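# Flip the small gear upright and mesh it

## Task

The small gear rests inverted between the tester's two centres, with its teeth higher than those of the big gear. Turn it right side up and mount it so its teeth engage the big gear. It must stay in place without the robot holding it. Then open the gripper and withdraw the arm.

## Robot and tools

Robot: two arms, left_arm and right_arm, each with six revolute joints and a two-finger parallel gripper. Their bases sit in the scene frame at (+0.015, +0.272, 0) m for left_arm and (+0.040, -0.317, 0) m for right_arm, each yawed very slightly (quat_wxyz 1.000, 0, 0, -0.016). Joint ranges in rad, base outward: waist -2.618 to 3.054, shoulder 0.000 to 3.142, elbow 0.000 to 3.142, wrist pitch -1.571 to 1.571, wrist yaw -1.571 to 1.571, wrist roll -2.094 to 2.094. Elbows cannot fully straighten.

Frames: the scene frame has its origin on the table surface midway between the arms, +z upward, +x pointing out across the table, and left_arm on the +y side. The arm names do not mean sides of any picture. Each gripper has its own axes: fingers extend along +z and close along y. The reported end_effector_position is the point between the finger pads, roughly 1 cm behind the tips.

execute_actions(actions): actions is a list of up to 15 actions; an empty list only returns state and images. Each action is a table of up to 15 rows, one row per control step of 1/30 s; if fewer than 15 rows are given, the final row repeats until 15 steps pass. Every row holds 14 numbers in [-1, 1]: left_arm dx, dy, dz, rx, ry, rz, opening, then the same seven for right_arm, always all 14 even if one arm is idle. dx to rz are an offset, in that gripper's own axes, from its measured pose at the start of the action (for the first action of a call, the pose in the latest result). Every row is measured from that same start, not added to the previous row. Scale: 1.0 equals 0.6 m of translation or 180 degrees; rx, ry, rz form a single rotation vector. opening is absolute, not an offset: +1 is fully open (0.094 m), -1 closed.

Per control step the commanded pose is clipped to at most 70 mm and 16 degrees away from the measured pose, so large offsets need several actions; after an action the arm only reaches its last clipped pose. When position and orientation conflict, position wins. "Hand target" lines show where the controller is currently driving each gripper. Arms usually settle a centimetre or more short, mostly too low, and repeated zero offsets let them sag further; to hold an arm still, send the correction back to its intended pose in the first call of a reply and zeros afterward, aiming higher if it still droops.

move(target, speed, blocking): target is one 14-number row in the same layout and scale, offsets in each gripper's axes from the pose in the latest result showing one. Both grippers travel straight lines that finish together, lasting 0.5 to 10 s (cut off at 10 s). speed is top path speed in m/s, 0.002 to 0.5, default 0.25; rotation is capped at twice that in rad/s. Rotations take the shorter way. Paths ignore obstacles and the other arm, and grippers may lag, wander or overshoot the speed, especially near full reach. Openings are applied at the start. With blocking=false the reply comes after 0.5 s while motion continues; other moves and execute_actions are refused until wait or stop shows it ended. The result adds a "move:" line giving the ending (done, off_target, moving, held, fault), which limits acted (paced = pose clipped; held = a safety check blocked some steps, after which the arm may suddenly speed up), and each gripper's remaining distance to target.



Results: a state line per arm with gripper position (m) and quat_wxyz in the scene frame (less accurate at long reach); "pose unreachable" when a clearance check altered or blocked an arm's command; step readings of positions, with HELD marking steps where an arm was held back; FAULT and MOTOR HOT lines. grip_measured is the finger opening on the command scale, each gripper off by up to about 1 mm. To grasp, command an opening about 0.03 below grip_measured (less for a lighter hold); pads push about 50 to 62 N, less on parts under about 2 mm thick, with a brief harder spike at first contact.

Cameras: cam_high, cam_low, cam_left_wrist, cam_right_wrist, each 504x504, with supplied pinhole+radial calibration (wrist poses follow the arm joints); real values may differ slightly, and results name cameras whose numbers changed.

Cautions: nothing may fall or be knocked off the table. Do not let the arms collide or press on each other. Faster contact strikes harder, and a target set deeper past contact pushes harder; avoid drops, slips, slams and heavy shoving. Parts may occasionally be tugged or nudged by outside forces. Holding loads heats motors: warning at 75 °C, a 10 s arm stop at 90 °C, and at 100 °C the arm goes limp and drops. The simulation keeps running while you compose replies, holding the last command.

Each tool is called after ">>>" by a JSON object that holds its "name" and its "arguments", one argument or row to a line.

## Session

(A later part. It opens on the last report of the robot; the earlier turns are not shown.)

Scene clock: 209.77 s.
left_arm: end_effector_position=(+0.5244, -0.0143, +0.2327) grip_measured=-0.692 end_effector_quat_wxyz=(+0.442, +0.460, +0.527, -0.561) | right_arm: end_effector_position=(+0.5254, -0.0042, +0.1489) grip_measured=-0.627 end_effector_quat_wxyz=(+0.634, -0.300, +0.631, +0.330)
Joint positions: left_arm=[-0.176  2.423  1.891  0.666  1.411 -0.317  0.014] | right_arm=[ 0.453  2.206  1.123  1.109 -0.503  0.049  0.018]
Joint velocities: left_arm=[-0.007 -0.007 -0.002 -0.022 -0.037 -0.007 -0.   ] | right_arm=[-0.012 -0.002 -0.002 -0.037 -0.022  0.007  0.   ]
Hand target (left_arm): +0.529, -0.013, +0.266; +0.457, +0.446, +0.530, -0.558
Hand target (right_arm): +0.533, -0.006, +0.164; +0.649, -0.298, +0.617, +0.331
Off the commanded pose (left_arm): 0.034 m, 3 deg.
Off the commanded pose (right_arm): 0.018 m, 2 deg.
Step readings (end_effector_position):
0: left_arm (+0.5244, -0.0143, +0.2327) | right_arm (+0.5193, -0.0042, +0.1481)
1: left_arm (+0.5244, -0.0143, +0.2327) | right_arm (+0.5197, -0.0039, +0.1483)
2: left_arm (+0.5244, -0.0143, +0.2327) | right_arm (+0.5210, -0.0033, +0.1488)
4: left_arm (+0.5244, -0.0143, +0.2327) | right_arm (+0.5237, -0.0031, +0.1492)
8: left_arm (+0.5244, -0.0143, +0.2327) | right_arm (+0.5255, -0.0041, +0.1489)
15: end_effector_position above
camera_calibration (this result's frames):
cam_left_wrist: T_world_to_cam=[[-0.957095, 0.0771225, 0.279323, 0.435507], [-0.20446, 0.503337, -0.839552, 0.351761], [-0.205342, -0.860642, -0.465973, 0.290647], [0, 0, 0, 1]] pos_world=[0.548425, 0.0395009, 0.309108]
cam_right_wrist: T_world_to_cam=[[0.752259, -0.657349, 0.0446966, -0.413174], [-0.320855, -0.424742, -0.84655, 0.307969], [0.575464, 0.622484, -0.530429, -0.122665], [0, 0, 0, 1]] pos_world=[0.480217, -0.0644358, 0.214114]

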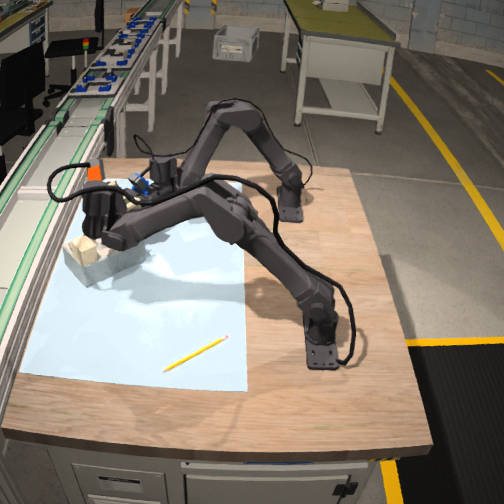

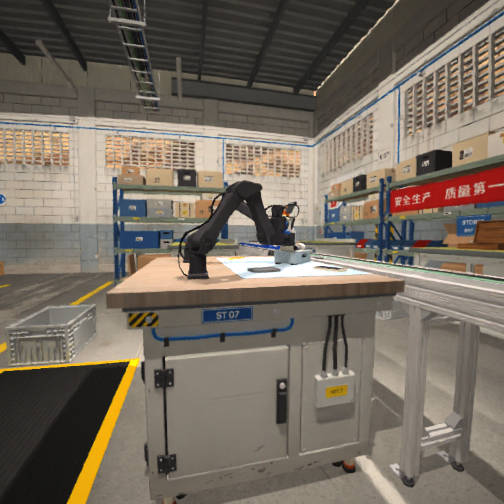

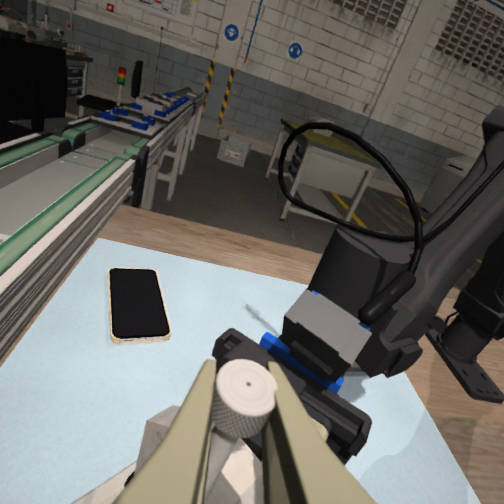

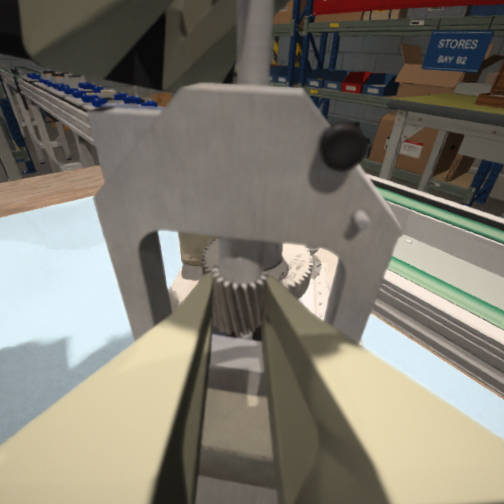

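>>> {"name": "execute_actions", "arguments": {
  "actions": [
    [[-0.057,0,0,-0.01,-0.01,0,-0.8, -0.02,-0.014,0.004,0,-0.012,-0.004,-0.78]],
    [[-0.057,0,0,-0.01,-0.01,0,-0.8, -0.004,-0.008,0.003,0,-0.006,-0.004,-0.78]]
  ]
}}

Scene clock: 210.97 s.
left_arm: end_effector_position=(+0.5244, -0.0143, +0.2327) grip_measured=-0.692 end_effector_quat_wxyz=(+0.442, +0.460, +0.527, -0.561) | right_arm: end_effector_position=(+0.5247, -0.0033, +0.1444) grip_measured=-0.627 end_effector_quat_wxyz=(+0.632, -0.302, +0.631, +0.333)
Joint positions: left_arm=[-0.176  2.423  1.891  0.666  1.411 -0.317  0.014] | right_arm=[ 0.453  2.218  1.123  1.119 -0.509  0.049  0.018]
Joint velocities: left_arm=[-0.007  0.002  0.007  0.007 -0.022  0.007  0.   ] | right_arm=[-0.002 -0.012  0.002 -0.022 -0.007  0.007 -0.001]
Hand target (left_arm): +0.529, -0.013, +0.266; +0.457, +0.446, +0.530, -0.558
Hand target (right_arm): +0.529, -0.005, +0.151; +0.641, -0.303, +0.623, +0.331
Off the commanded pose (left_arm): 0.034 m, 3 deg.
Off the commanded pose (right_arm): 0.009 m, 1 deg.
Step readings (end_effector_position; steps 1 to 15: 1st action; 16 to 30: 2nd action):
0: left_arm (+0.5244, -0.0143, +0.2327) | right_arm (+0.5254, -0.0041, +0.1489)
1: left_arm (+0.5244, -0.0143, +0.2327) | right_arm (+0.5253, -0.0041, +0.1489)
2: left_arm (+0.5244, -0.0143, +0.2327) | right_arm (+0.5252, -0.0040, +0.1489)
4: left_arm (+0.5244, -0.0143, +0.2327) | right_arm (+0.5250, -0.0038, +0.1489)
8: left_arm (+0.5244, -0.0143, +0.2327) | right_arm (+0.5248, -0.0037, +0.1489)
15: left_arm (+0.5244, -0.0143, +0.2327) | right_arm (+0.5247, -0.0036, +0.1489)
16: left_arm (+0.5244, -0.0143, +0.2327) | right_arm (+0.5247, -0.0036, +0.1482)
17: left_arm (+0.5244, -0.0143, +0.2327) | right_arm (+0.5248, -0.0036, +0.1475)
19: left_arm (+0.5244, -0.0143, +0.2327) | right_arm (+0.5247, -0.0034, +0.1445)
23: left_arm (+0.5244, -0.0143, +0.2327) | right_arm (+0.5247, -0.0033, +0.1444)
30: end_effector_position above
camera_calibration (this result's frames):
cam_left_wrist: T_world_to_cam=[[-0.957095, 0.0771225, 0.279323, 0.435507], [-0.20446, 0.503337, -0.839552, 0.351761], [-0.205342, -0.860642, -0.465973, 0.290647], [0, 0, 0, 1]] pos_world=[0.548425, 0.0395009, 0.309108]
cam_right_wrist: T_world_to_cam=[[0.756858, -0.652114, 0.0437309, -0.414129], [-0.319929, -0.427999, -0.845259, 0.30364], [0.569922, 0.62575, -0.532565, -0.121914], [0, 0, 0, 1]] pos_world=[0.480061, -0.0638141, 0.209838]

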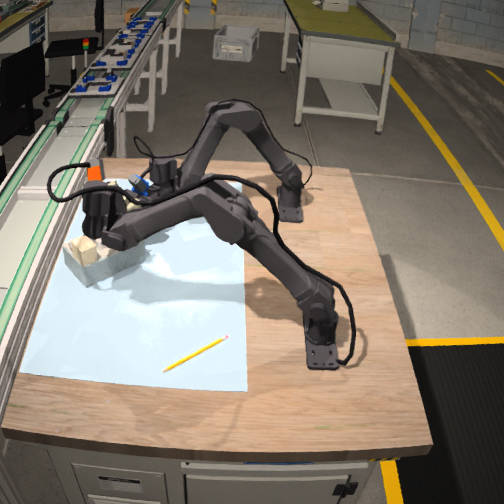

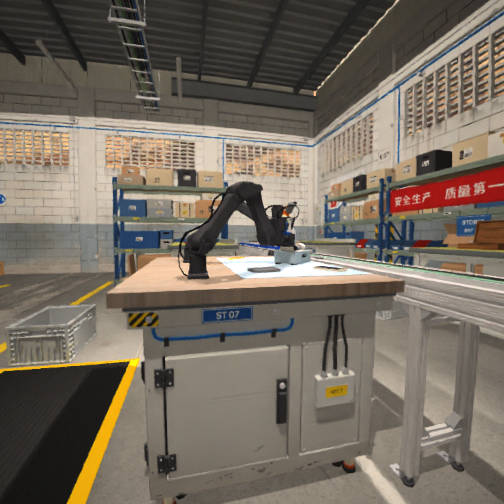

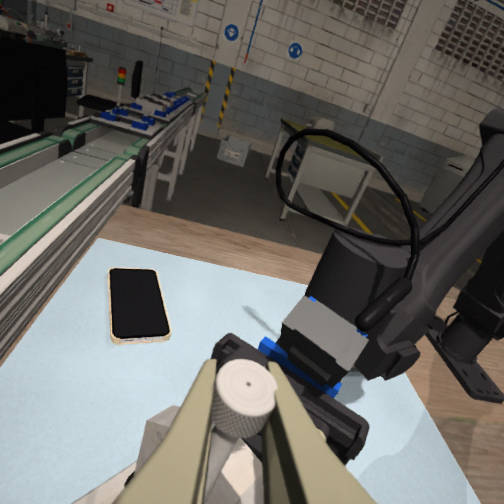

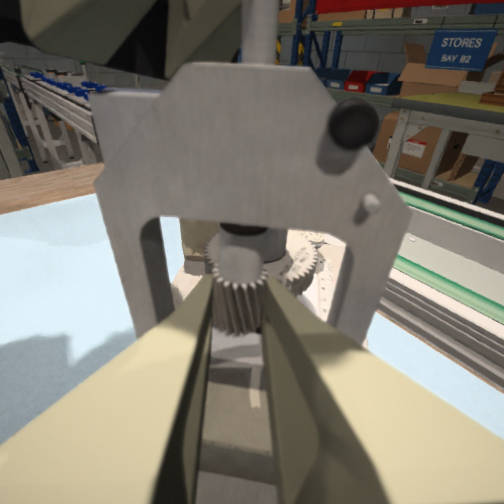

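>>> {"name": "execute_actions", "arguments": {
  "actions": [
    [[-0.057,0,0,-0.01,-0.01,0,-0.8, -0.012,-0.012,0.003,0.009,-0.008,-0.004,-0.78]]
  ]
}}

Scene clock: 211.63 s.
left_arm: end_effector_position=(+0.5244, -0.0143, +0.2327) grip_measured=-0.692 end_effector_quat_wxyz=(+0.442, +0.460, +0.527, -0.561) | right_arm: end_effector_position=(+0.5250, -0.0036, +0.1448) grip_measured=-0.627 end_effector_quat_wxyz=(+0.633, -0.302, +0.631, +0.332)
Joint positions: left_arm=[-0.176  2.423  1.891  0.666  1.411 -0.317  0.014] | right_arm=[ 0.453  2.218  1.123  1.12  -0.507  0.049  0.018]
Joint velocities: left_arm=[ 0.017  0.002 -0.012 -0.022  0.037 -0.022  0.   ] | right_arm=[-0.007 -0.002 -0.027 -0.022 -0.007 -0.022 -0.001]
Hand target (left_arm): +0.529, -0.013, +0.266; +0.457, +0.446, +0.530, -0.558
Hand target (right_arm): +0.531, -0.007, +0.152; +0.646, -0.293, +0.626, +0.324
Off the commanded pose (left_arm): 0.034 m, 3 deg.
Off the commanded pose (right_arm): 0.010 m, 2 deg.
Step readings (end_effector_position):
0: left_arm (+0.5244, -0.0143, +0.2327) | right_arm (+0.5247, -0.0033, +0.1444)
1: left_arm (+0.5244, -0.0143, +0.2327) | right_arm (+0.5249, -0.0034, +0.1446)
2: left_arm (+0.5244, -0.0143, +0.2327) | right_arm (+0.5250, -0.0036, +0.1447)
4: left_arm (+0.5244, -0.0143, +0.2327) | right_arm (+0.5250, -0.0036, +0.1448)
8: left_arm (+0.5244, -0.0143, +0.2327) | right_arm (+0.5250, -0.0036, +0.1448)
15: end_effector_position above
camera_calibration (this result's frames):
cam_left_wrist: T_world_to_cam=[[-0.957095, 0.0771225, 0.279323, 0.435507], [-0.20446, 0.503337, -0.839552, 0.351761], [-0.205342, -0.860642, -0.465973, 0.290647], [0, 0, 0, 1]] pos_world=[0.548425, 0.0395009, 0.309108]
cam_right_wrist: T_world_to_cam=[[0.755304, -0.653874, 0.0443246, -0.413823], [-0.319749, -0.426696, -0.845985, 0.303947], [0.572081, 0.624803, -0.53136, -0.123066], [0, 0, 0, 1]] pos_world=[0.480153, -0.0640032, 0.210085]

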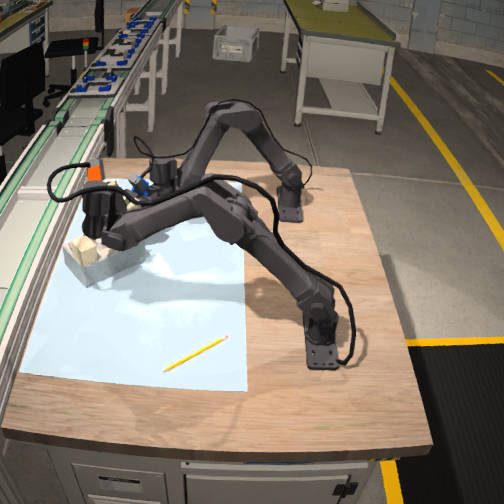

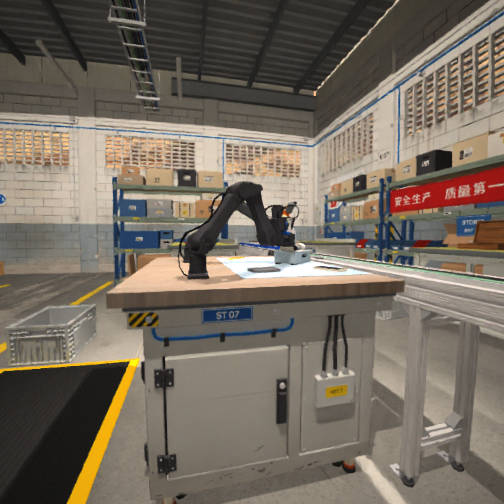

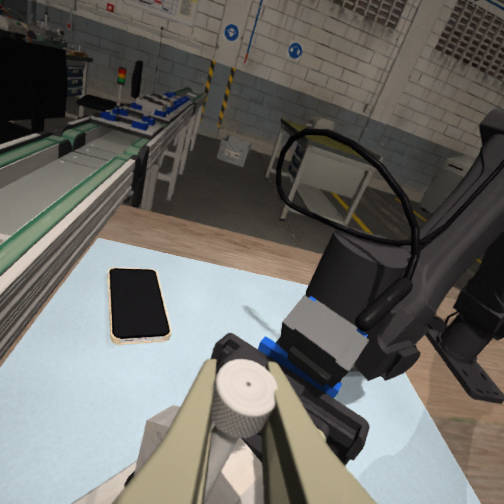

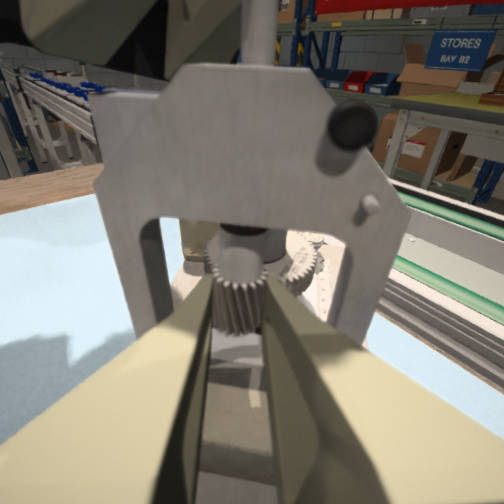

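>>> {"name": "execute_actions", "arguments": {
  "actions": [
    [[-0.03,0,0,-0.01,-0.01,0,-0.8, -0.008,-0.008,0.003,0.004,-0.008,0.016,-0.78]],
    [[-0.03,0,0,-0.01,-0.01,0,-0.8, -0.008,-0.008,0.003,0.004,-0.008,0.004,-0.78]]
  ]
}}

>>> {"name": "zoom_image", "arguments": {
  "camera": "cam_right_wrist",
  "region": [140, 160, 340, 360]
}}

Scene clock: 212.87 s.
left_arm: end_effector_position=(+0.5249, -0.0139, +0.2264) grip_measured=-0.692 end_effector_quat_wxyz=(+0.450, +0.458, +0.527, -0.556) | right_arm: end_effector_position=(+0.5256, -0.0039, +0.1455) grip_measured=-0.627 end_effector_quat_wxyz=(+0.629, -0.281, +0.634, +0.351)
Joint positions: left_arm=[-0.176  2.423  1.859  0.706  1.394 -0.315  0.014] | right_arm=[ 0.453  2.228  1.123  1.148 -0.504  0.113  0.018]
Joint velocities: left_arm=[-0.002 -0.012  0.012  0.007 -0.037  0.022 -0.   ] | right_arm=[-0.007 -0.002  0.007  0.007  0.007 -0.022 -0.001]
Hand target (left_arm): +0.527, -0.013, +0.247; +0.460, +0.445, +0.531, -0.555
Hand target (right_arm): +0.530, -0.006, +0.150; +0.636, -0.273, +0.631, +0.351
Off the commanded pose (left_arm): 0.021 m, 2 deg.
Off the commanded pose (right_arm): 0.007 m, 1 deg.
Step readings (end_effector_position; steps 1 to 15: 1st action; 16 to 30: 2nd action):
0: left_arm (+0.5244, -0.0143, +0.2327) | right_arm (+0.5250, -0.0036, +0.1448)
1: left_arm (+0.5244, -0.0143, +0.2323) | right_arm (+0.5250, -0.0036, +0.1449)
2: left_arm (+0.5246, -0.0142, +0.2316) | right_arm (+0.5250, -0.0036, +0.1447)
4: left_arm (+0.5245, -0.0142, +0.2300) | right_arm (+0.5251, -0.0036, +0.1449)
8: left_arm (+0.5246, -0.0141, +0.2293) | right_arm (+0.5253, -0.0037, +0.1452)
15: left_arm (+0.5246, -0.0141, +0.2293) | right_arm (+0.5254, -0.0038, +0.1454)
16: left_arm (+0.5247, -0.0141, +0.2288) | right_arm (+0.5254, -0.0038, +0.1453)
17: left_arm (+0.5248, -0.0140, +0.2283) | right_arm (+0.5255, -0.0039, +0.1454)
19: left_arm (+0.5248, -0.0140, +0.2268) | right_arm (+0.5255, -0.0039, +0.1454)
23: left_arm (+0.5249, -0.0139, +0.2264) | right_arm (+0.5255, -0.0039, +0.1456)
30: end_effector_position above
camera_calibration (this result's frames):
cam_left_wrist: T_world_to_cam=[[-0.961004, 0.0622733, 0.269432, 0.441784], [-0.204367, 0.496436, -0.843673, 0.347122], [-0.186294, -0.865837, -0.464351, 0.277709], [0, 0, 0, 1]] pos_world=[0.547232, 0.0406149, 0.302781]
cam_right_wrist: T_world_to_cam=[[0.754891, -0.655732, -0.0124943, -0.406012], [-0.350302, -0.387022, -0.852938, 0.321806], [0.554463, 0.648251, -0.521863, -0.114809], [0, 0, 0, 1]] pos_world=[0.482881, -0.0672636, 0.209493]

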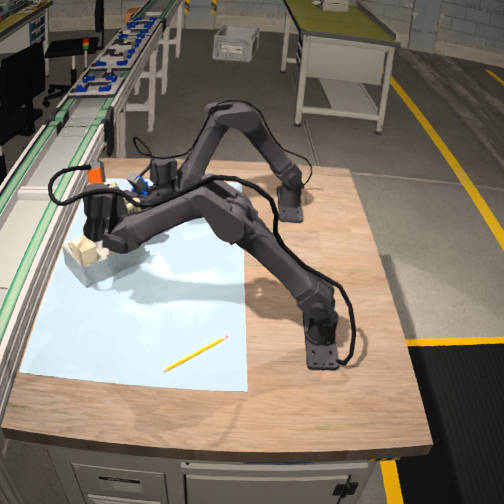

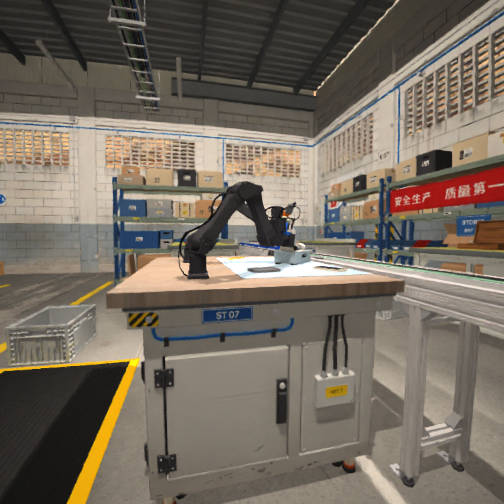

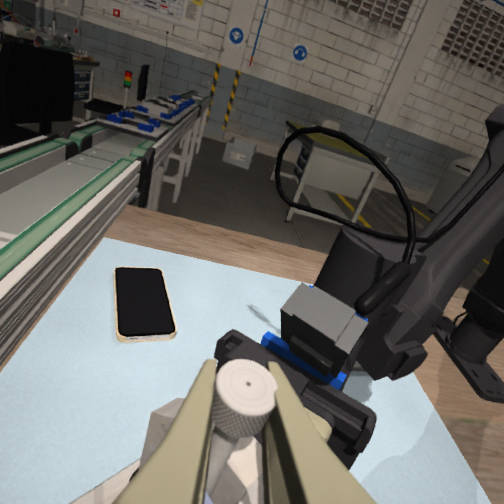

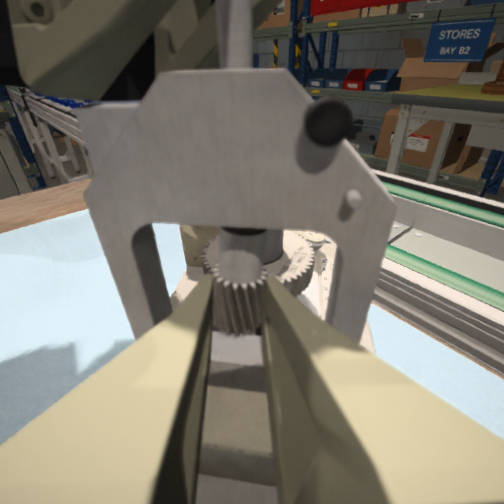

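Region (140, 160, 340, 360) of cam_right_wrist's 504x504 image, scaled by 2.520, with more detail than that image has.

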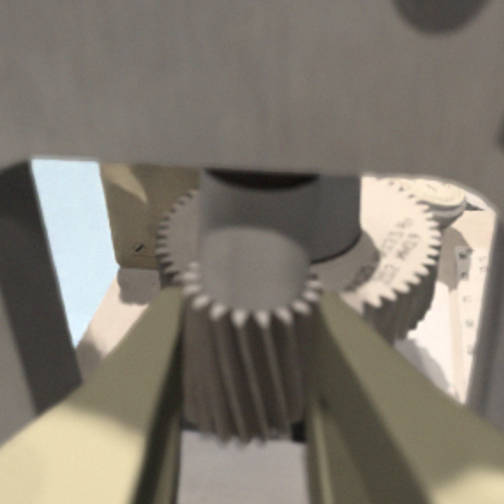

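>>> {"name": "execute_actions", "arguments": {
  "actions": [
    [[-0.028,0,0,-0.01,-0.01,0,-0.8, -0.006,-0.007,0.003,0.003,-0.004,0,-0.78]],
    [[-0.024,0,0,-0.01,-0.01,0,-0.8, -0.006,-0.007,0.003,0.003,-0.004,0,-0.78]],
    [[-0.02,0,0,-0.01,-0.01,0,-0.8, -0.006,-0.007,0.003,0.003,-0.004,0,-0.78]]
  ]
}}

Scene clock: 214.57 s.
left_arm: end_effector_position=(+0.5255, -0.0138, +0.2255) grip_measured=-0.692 end_effector_quat_wxyz=(+0.469, +0.448, +0.525, -0.551) | right_arm: end_effector_position=(+0.5256, -0.0039, +0.1455) grip_measured=-0.627 end_effector_quat_wxyz=(+0.629, -0.281, +0.634, +0.351)
Joint positions: left_arm=[-0.178  2.423  1.813  0.839  1.356 -0.383  0.014] | right_arm=[ 0.453  2.228  1.123  1.148 -0.504  0.113  0.018]
Joint velocities: left_arm=[-0.012 -0.007 -0.012  0.066 -0.037 -0.022  0.001] | right_arm=[ 0.007 -0.007 -0.002  0.022  0.095 -0.051 -0.001]
Hand target (left_arm): +0.527, -0.013, +0.238; +0.476, +0.437, +0.528, -0.551
Hand target (right_arm): +0.530, -0.005, +0.149; +0.634, -0.276, +0.632, +0.350
Off the commanded pose (left_arm): 0.012 m, 2 deg.
Off the commanded pose (right_arm): 0.006 m, 1 deg.
Step readings (end_effector_position; steps 1 to 15: 1st action; 16 to 30: 2nd action; 31 to 45: 3rd action):
0: left_arm (+0.5249, -0.0139, +0.2264) | right_arm (+0.5256, -0.0039, +0.1455)
1: left_arm (+0.5250, -0.0139, +0.2259) | right_arm (+0.5256, -0.0039, +0.1455)
2: left_arm (+0.5250, -0.0138, +0.2255) | right_arm (+0.5256, -0.0039, +0.1455)
4: left_arm (+0.5251, -0.0138, +0.2255) | right_arm (+0.5256, -0.0039, +0.1455)
8: left_arm (+0.5252, -0.0137, +0.2258) | right_arm (+0.5256, -0.0039, +0.1455)
15: left_arm (+0.5252, -0.0137, +0.2258) | right_arm (+0.5256, -0.0039, +0.1455)
16: left_arm (+0.5253, -0.0136, +0.2254) | right_arm (+0.5256, -0.0039, +0.1455)
17: left_arm (+0.5253, -0.0137, +0.2251) | right_arm (+0.5256, -0.0039, +0.1455)
19: left_arm (+0.5254, -0.0137, +0.2252) | right_arm (+0.5256, -0.0039, +0.1455)
23: left_arm (+0.5253, -0.0138, +0.2254) | right_arm (+0.5256, -0.0039, +0.1455)
30: left_arm (+0.5253, -0.0137, +0.2256) | right_arm (+0.5256, -0.0039, +0.1455)
31: left_arm (+0.5254, -0.0136, +0.2250) | right_arm (+0.5256, -0.0039, +0.1455)
32: left_arm (+0.5255, -0.0137, +0.2248) | right_arm (+0.5256, -0.0039, +0.1455)
34: left_arm (+0.5255, -0.0138, +0.2251) | right_arm (+0.5256, -0.0039, +0.1455)
38: left_arm (+0.5255, -0.0137, +0.2253) | right_arm (+0.5256, -0.0039, +0.1455)
45: end_effector_position above
camera_calibration (this result's frames):
cam_left_wrist: T_world_to_cam=[[-0.966855, 0.03649, 0.252704, 0.449085], [-0.206651, 0.469436, -0.858444, 0.350603], [-0.149953, -0.882212, -0.446336, 0.254144], [0, 0, 0, 1]] pos_world=[0.544763, 0.0432363, 0.300921]
cam_right_wrist: T_world_to_cam=[[0.754891, -0.655732, -0.0124943, -0.406012], [-0.350302, -0.387022, -0.852938, 0.321806], [0.554463, 0.648251, -0.521863, -0.114809], [0, 0, 0, 1]] pos_world=[0.482881, -0.0672636, 0.209493]

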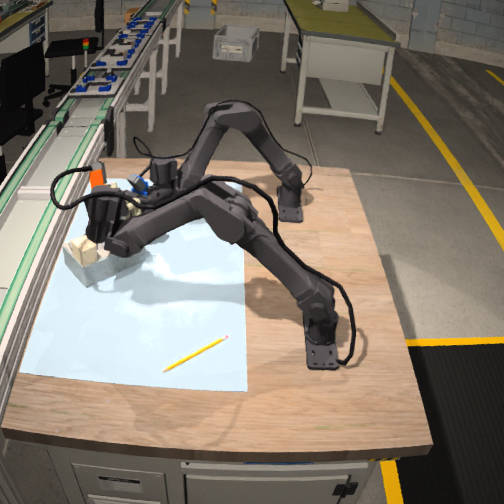

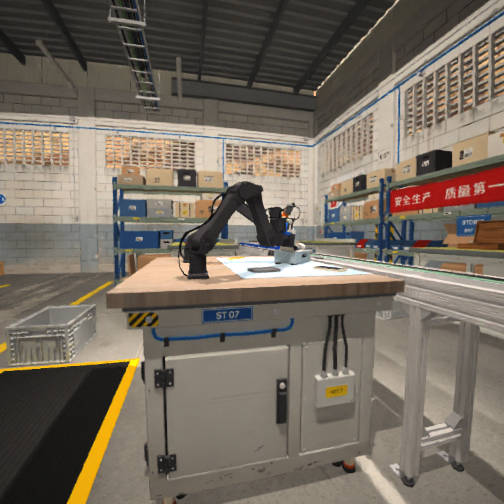

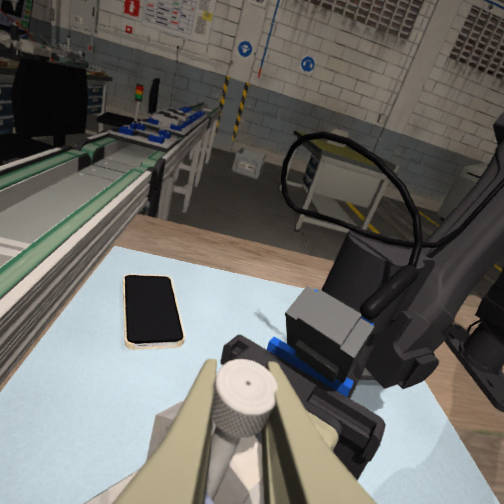

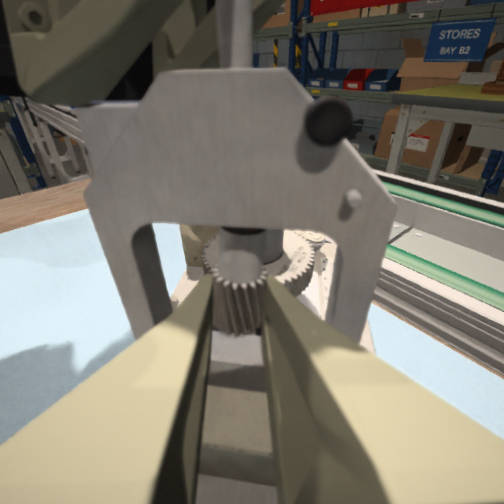

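>>> {"name": "execute_actions", "arguments": {
  "actions": [
    [[-0.015,0,0,-0.01,-0.008,0,-0.8, -0.006,-0.007,0.003,0.003,-0.004,0,-0.59]],
    [[-0.015,0,0,-0.01,-0.008,0,-0.8, -0.006,-0.007,0.003,0.003,-0.004,0,-0.59]]
  ]
}}

>>> {"name": "zoom_image", "arguments": {
  "camera": "cam_right_wrist",
  "region": [140, 160, 340, 360]
}}

Scene clock: 216.00 s.
left_arm: end_effector_position=(+0.5260, -0.0137, +0.2224) grip_measured=-0.692 end_effector_quat_wxyz=(+0.484, +0.442, +0.523, -0.545) | right_arm: end_effector_position=(+0.5250, -0.0035, +0.1456) grip_measured=-0.591 end_effector_quat_wxyz=(+0.629, -0.282, +0.634, +0.352)
Joint positions: left_arm=[-0.179  2.423  1.778  0.91   1.326 -0.399  0.014] | right_arm=[ 0.453  2.228  1.123  1.149 -0.508  0.113  0.019]
Joint velocities: left_arm=[-0.002 -0.012 -0.007 -0.037 -0.022 -0.007  0.   ] | right_arm=[-0.012  0.002  0.017 -0.037 -0.037 -0.022  0.001]
Hand target (left_arm): +0.527, -0.013, +0.232; +0.489, +0.431, +0.527, -0.545
Hand target (right_arm): +0.530, -0.005, +0.149; +0.634, -0.277, +0.631, +0.351
Off the commanded pose (left_arm): 0.010 m, 2 deg.
Off the commanded pose (right_arm): 0.006 m, 1 deg.
Step readings (end_effector_position; steps 1 to 15: 1st action; 16 to 30: 2nd action):
0: left_arm (+0.5255, -0.0137, +0.2255) | right_arm (+0.5256, -0.0039, +0.1455)
1: left_arm (+0.5256, -0.0137, +0.2247) | right_arm (+0.5254, -0.0038, +0.1455)
2: left_arm (+0.5257, -0.0138, +0.2244) | right_arm (+0.5253, -0.0037, +0.1456)
4: left_arm (+0.5256, -0.0138, +0.2233) | right_arm (+0.5252, -0.0036, +0.1456)
8: left_arm (+0.5258, -0.0137, +0.2230) | right_arm (+0.5251, -0.0036, +0.1456)
15: left_arm (+0.5257, -0.0137, +0.2232) | right_arm (+0.5251, -0.0036, +0.1456)
16: left_arm (+0.5258, -0.0136, +0.2226) | right_arm (+0.5251, -0.0035, +0.1456)
17: left_arm (+0.5258, -0.0139, +0.2223) | right_arm (+0.5251, -0.0035, +0.1456)
19: left_arm (+0.5259, -0.0137, +0.2221) | right_arm (+0.5250, -0.0035, +0.1456)
23: left_arm (+0.5259, -0.0138, +0.2223) | right_arm (+0.5250, -0.0035, +0.1456)
30: end_effector_position above
camera_calibration (this result's frames):
cam_left_wrist: T_world_to_cam=[[-0.971628, 0.0144677, 0.23607, 0.456242], [-0.204335, 0.451284, -0.868671, 0.348785], [-0.119102, -0.892263, -0.435524, 0.234094], [0, 0, 0, 1]] pos_world=[0.542448, 0.0448719, 0.297228]
cam_right_wrist: T_world_to_cam=[[0.757389, -0.65285, -0.0121825, -0.406678], [-0.348469, -0.38835, -0.853085, 0.320888], [0.552205, 0.650363, -0.52163, -0.113573], [0, 0, 0, 1]] pos_world=[0.482549, -0.0670195, 0.209547]

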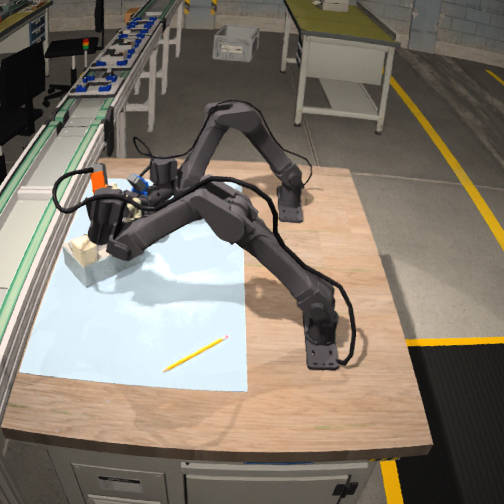

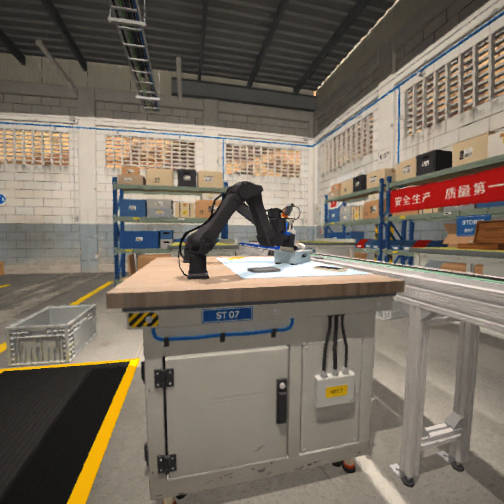

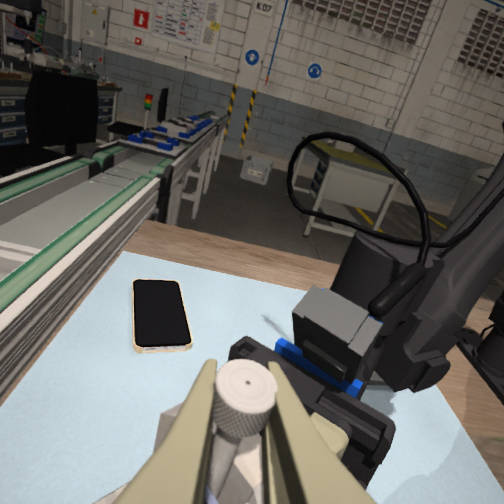

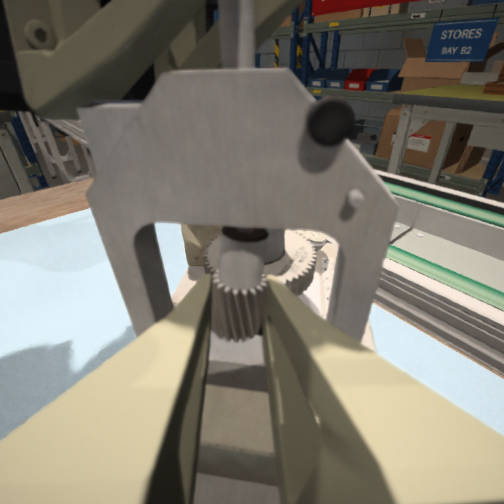

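Region (140, 160, 340, 360) of cam_right_wrist's 504x504 image, scaled by 2.520, with more detail than that image has.

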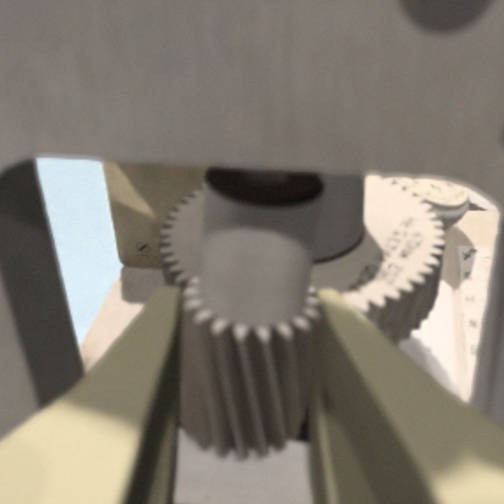

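Dropping in. Open further and release.

>>> {"name": "execute_actions", "arguments": {
  "actions": [
    [[-0.012,0,0,-0.005,-0.006,0,-0.8, -0.006,-0.007,0.003,0.003,-0.004,0,-0.5]],
    [[-0.012,0,0,-0.005,-0.006,0,-0.8, -0.006,-0.007,0.003,0.003,-0.004,0,-0.45]],
    [[-0.015,0,0,0,-0.006,0,-0.5, -0.012,-0.004,-0.04,0,-0.008,0,-0.45]],
    [[-0.015,0,0,0,-0.006,0,-0.5, -0.02,0.0,-0.03,0,-0.008,0,-0.45]]
  ]
}}

>>> {"name": "zoom_image", "arguments": {
  "camera": "cam_right_wrist",
  "region": [140, 120, 340, 320]
}}

Scene clock: 219.40 s.
left_arm: end_effector_position=(+0.5246, -0.0134, +0.2253) grip_measured=-0.503 end_effector_quat_wxyz=(+0.471, +0.421, +0.531, -0.565) | right_arm: end_effector_position=(+0.5073, -0.0301, +0.1385) grip_measured=-0.453 end_effector_quat_wxyz=(+0.629, -0.277, +0.634, +0.354)
Joint positions: left_arm=[-0.18   2.433  1.773  0.995  1.321 -0.531  0.023] | right_arm=[ 0.41   2.189  0.99   1.25  -0.546  0.126  0.026]
Joint velocities: left_arm=[-0.017 -0.002 -0.017 -0.007 -0.022 -0.022  0.   ] | right_arm=[ 0.002  0.007 -0.002 -0.037 -0.022  0.051  0.   ]
Hand target (left_arm): +0.526, -0.013, +0.234; +0.484, +0.425, +0.522, -0.559
Hand target (right_arm): +0.505, -0.035, +0.151; +0.638, -0.276, +0.625, +0.356
Off the commanded pose (left_arm): 0.008 m, 2 deg.
Off the commanded pose (right_arm): 0.014 m, 1 deg.
Step readings (end_effector_position; steps 1 to 15: 1st action; 16 to 30: 2nd action; 31 to 45: 3rd action; 46 to 60: 4th action):
0: left_arm (+0.5260, -0.0137, +0.2225) | right_arm (+0.5250, -0.0035, +0.1456)
1: left_arm (+0.5259, -0.0137, +0.2228) | right_arm (+0.5249, -0.0034, +0.1459)
2: left_arm (+0.5259, -0.0137, +0.2230) | right_arm (+0.5249, -0.0034, +0.1460)
4: left_arm (+0.5259, -0.0137, +0.2232) | right_arm (+0.5249, -0.0034, +0.1462)
8: left_arm (+0.5259, -0.0137, +0.2232) | right_arm (+0.5249, -0.0035, +0.1462)
15: left_arm (+0.5259, -0.0137, +0.2233) | right_arm (+0.5249, -0.0035, +0.1462)
16: left_arm (+0.5258, -0.0137, +0.2233) | right_arm (+0.5249, -0.0035, +0.1462)
17: left_arm (+0.5258, -0.0136, +0.2232) | right_arm (+0.5249, -0.0035, +0.1463)
19: left_arm (+0.5258, -0.0138, +0.2230) | right_arm (+0.5249, -0.0035, +0.1463)
23: left_arm (+0.5259, -0.0137, +0.2230) | right_arm (+0.5249, -0.0035, +0.1463)
30: left_arm (+0.5259, -0.0137, +0.2231) | right_arm (+0.5249, -0.0035, +0.1463)
31: left_arm (+0.5259, -0.0137, +0.2227) | right_arm (+0.5238, -0.0047, +0.1461)
32: left_arm (+0.5258, -0.0137, +0.2230) | right_arm (+0.5204, -0.0071, +0.1450)
34: left_arm (+0.5256, -0.0136, +0.2234) | right_arm (+0.5159, -0.0135, +0.1403)
38: left_arm (+0.5253, -0.0136, +0.2244) | right_arm (+0.5156, -0.0199, +0.1382)
45: left_arm (+0.5252, -0.0135, +0.2246) | right_arm (+0.5153, -0.0199, +0.1399)
46: left_arm (+0.5251, -0.0135, +0.2247) | right_arm (+0.5144, -0.0207, +0.1397)
47: left_arm (+0.5250, -0.0135, +0.2249) | right_arm (+0.5117, -0.0225, +0.1393)
49: left_arm (+0.5249, -0.0135, +0.2253) | right_arm (+0.5081, -0.0265, +0.1378)
53: left_arm (+0.5247, -0.0134, +0.2252) | right_arm (+0.5076, -0.0302, +0.1370)
60: end_effector_position above
camera_calibration (this result's frames):
cam_left_wrist: T_world_to_cam=[[-0.954876, 0.0243859, 0.296002, 0.43204], [-0.256406, 0.435292, -0.863005, 0.376753], [-0.149892, -0.899959, -0.409397, 0.245663], [0, 0, 0, 1]] pos_world=[0.54597, 0.0465535, 0.297829]
cam_right_wrist: T_world_to_cam=[[0.754908, -0.655512, -0.0204629, -0.408441], [-0.352751, -0.37954, -0.855287, 0.301099], [0.552884, 0.652881, -0.51775, -0.0909553], [0, 0, 0, 1]] pos_world=[0.464836, -0.0940758, 0.202076]

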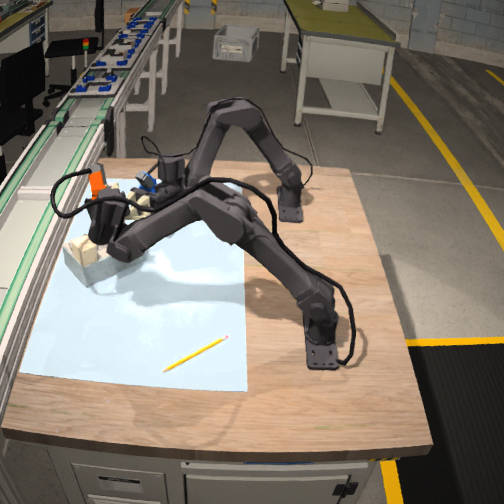

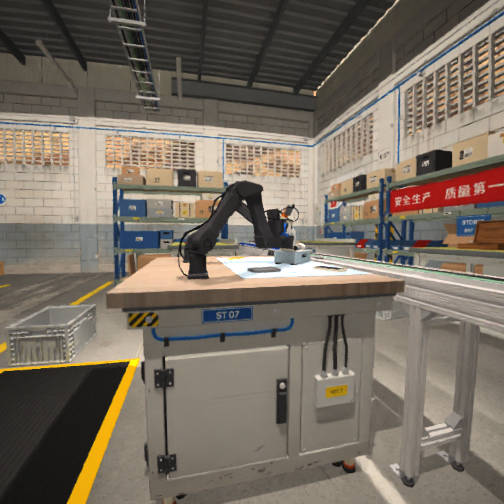

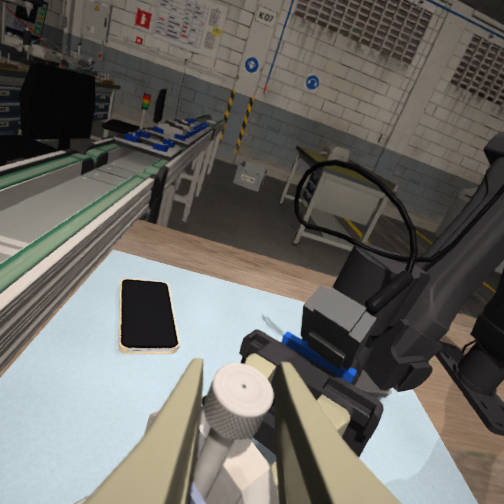

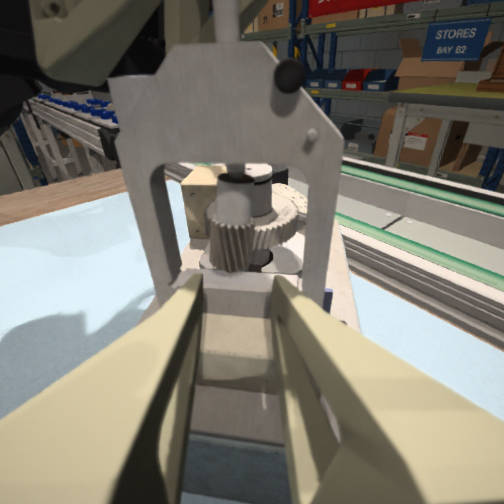

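Region (140, 120, 340, 320) of cam_right_wrist's 504x504 image, scaled by 2.520, with more detail than that image has.

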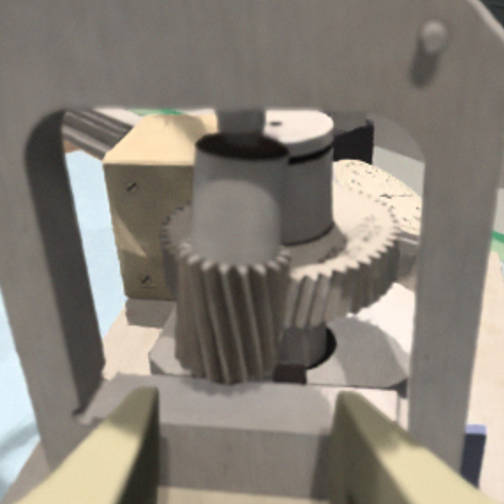

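>>> {"name": "move", "arguments": {
  "target": [-0.015,0,0,0,0,0,-0.5, -0.026,-0.004,0.056,0,-0.008,-0.027,-0.45],
  "speed": 0.04
}}

Scene clock: 221.40 s.
left_arm: end_effector_position=(+0.5250, -0.0135, +0.2239) grip_measured=-0.503 end_effector_quat_wxyz=(+0.466, +0.418, +0.535, -0.568) | right_arm: end_effector_position=(+0.5239, -0.0110, +0.1471) grip_measured=-0.453 end_effector_quat_wxyz=(+0.642, -0.298, +0.620, +0.337)
Joint positions: left_arm=[-0.18   2.433  1.773  0.982  1.321 -0.534  0.023] | right_arm=[ 0.436  2.225  1.104  1.182 -0.526  0.066  0.026]
Joint velocities: left_arm=[-0.017  0.007 -0.017 -0.022 -0.007  0.007 -0.   ] | right_arm=[ 0.007  0.002 -0.002  0.051 -0.037 -0.051  0.   ]
Hand target (left_arm): +0.526, -0.013, +0.234; +0.471, +0.421, +0.531, -0.565
Hand target (right_arm): +0.530, -0.006, +0.155; +0.652, -0.299, +0.613, +0.331
Off the commanded pose (left_arm): 0.010 m, 1 deg.
Off the commanded pose (right_arm): 0.011 m, 2 deg.
move: off_target (right_arm)
camera_calibration (this result's frames):
cam_left_wrist: T_world_to_cam=[[-0.950214, 0.0241408, 0.31066, 0.42709], [-0.269323, 0.43778, -0.857796, 0.381349], [-0.156709, -0.898758, -0.409483, 0.248677], [0, 0, 0, 1]] pos_world=[0.547503, 0.0462433, 0.296269]
cam_right_wrist: T_world_to_cam=[[0.756391, -0.652702, 0.0430372, -0.418381], [-0.30256, -0.40744, -0.861655, 0.295888], [0.579939, 0.638727, -0.505666, -0.124296], [0, 0, 0, 1]] pos_world=[0.478068, -0.0731302, 0.210107]

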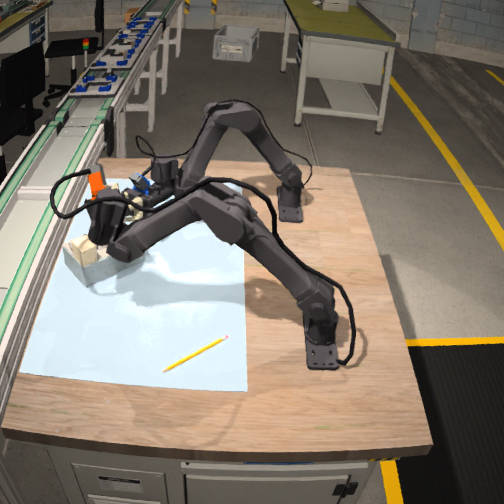

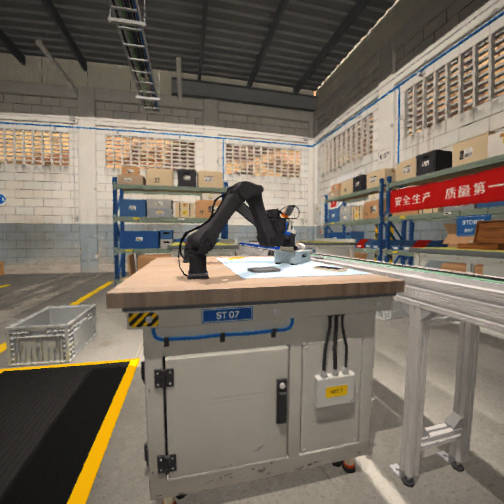

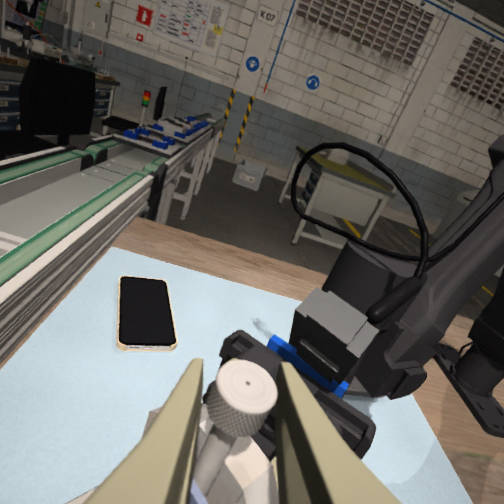

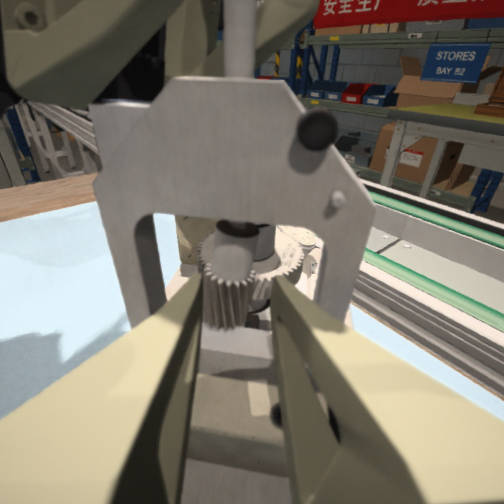

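>>> {"name": "execute_actions", "arguments": {
  "actions": [
    [[-0.017,0,0,0,-0.004,0,-0.5, -0.004,0.004,0.017,0,0.004,-0.004,-0.45]]
  ]
}}

Scene clock: 222.03 s.
left_arm: end_effector_position=(+0.5250, -0.0135, +0.2239) grip_measured=-0.503 end_effector_quat_wxyz=(+0.455, +0.407, +0.543, -0.576) | right_arm: end_effector_position=(+0.5235, -0.0094, +0.1424) grip_measured=-0.453 end_effector_quat_wxyz=(+0.637, -0.301, +0.626, +0.334)
Joint positions: left_arm=[-0.18   2.433  1.773  0.982  1.321 -0.572  0.023] | right_arm=[ 0.44   2.225  1.104  1.161 -0.521  0.055  0.026]
Joint velocities: left_arm=[-0.017 -0.007 -0.002 -0.007 -0.037  0.007 -0.   ] | right_arm=[-0.002 -0.007  0.017 -0.037 -0.022  0.007 -0.   ]
Hand target (left_arm): +0.527, -0.013, +0.234; +0.469, +0.414, +0.532, -0.570
Hand target (right_arm): +0.528, -0.002, +0.150; +0.641, -0.304, +0.622, +0.332
Off the commanded pose (left_arm): 0.010 m, 2 deg.
Off the commanded pose (right_arm): 0.012 m, 1 deg.
Step readings (end_effector_position):
0: left_arm (+0.5250, -0.0135, +0.2239) | right_arm (+0.5239, -0.0110, +0.1471)
1: left_arm (+0.5250, -0.0135, +0.2239) | right_arm (+0.5238, -0.0107, +0.1464)
2: left_arm (+0.5250, -0.0135, +0.2239) | right_arm (+0.5237, -0.0103, +0.1456)
4: left_arm (+0.5250, -0.0135, +0.2239) | right_arm (+0.5234, -0.0094, +0.1429)
8: left_arm (+0.5250, -0.0135, +0.2239) | right_arm (+0.5235, -0.0094, +0.1424)
15: end_effector_position above
camera_calibration (this result's frames):
cam_left_wrist: T_world_to_cam=[[-0.937647, 0.0272048, 0.346524, 0.412529], [-0.300441, 0.437907, -0.847332, 0.395314], [-0.174797, -0.898608, -0.402429, 0.256578], [0, 0, 0, 1]] pos_world=[0.550424, 0.0462297, 0.295266]
cam_right_wrist: T_world_to_cam=[[0.756315, -0.652705, 0.044318, -0.416937], [-0.312156, -0.419582, -0.852355, 0.295972], [0.574931, 0.630815, -0.521082, -0.122725], [0, 0, 0, 1]] pos_world=[0.478283, -0.0705359, 0.206801]

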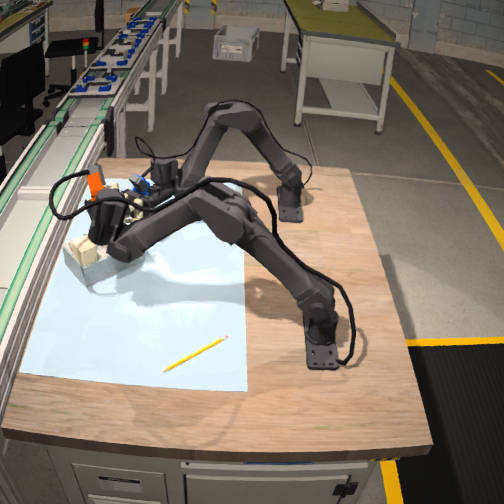

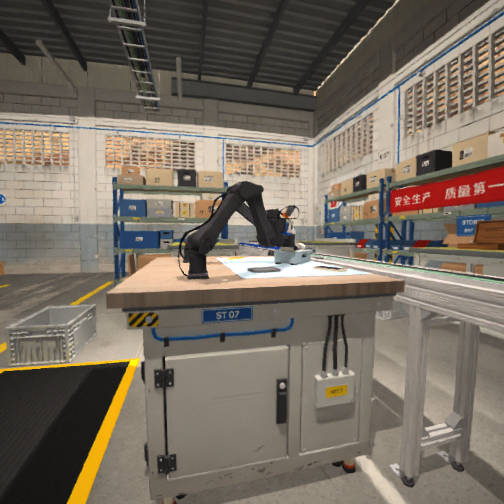

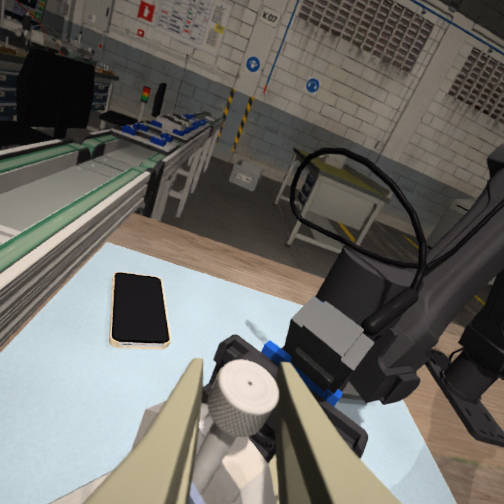

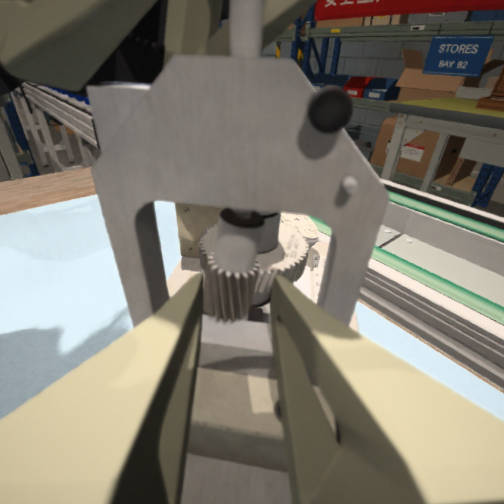

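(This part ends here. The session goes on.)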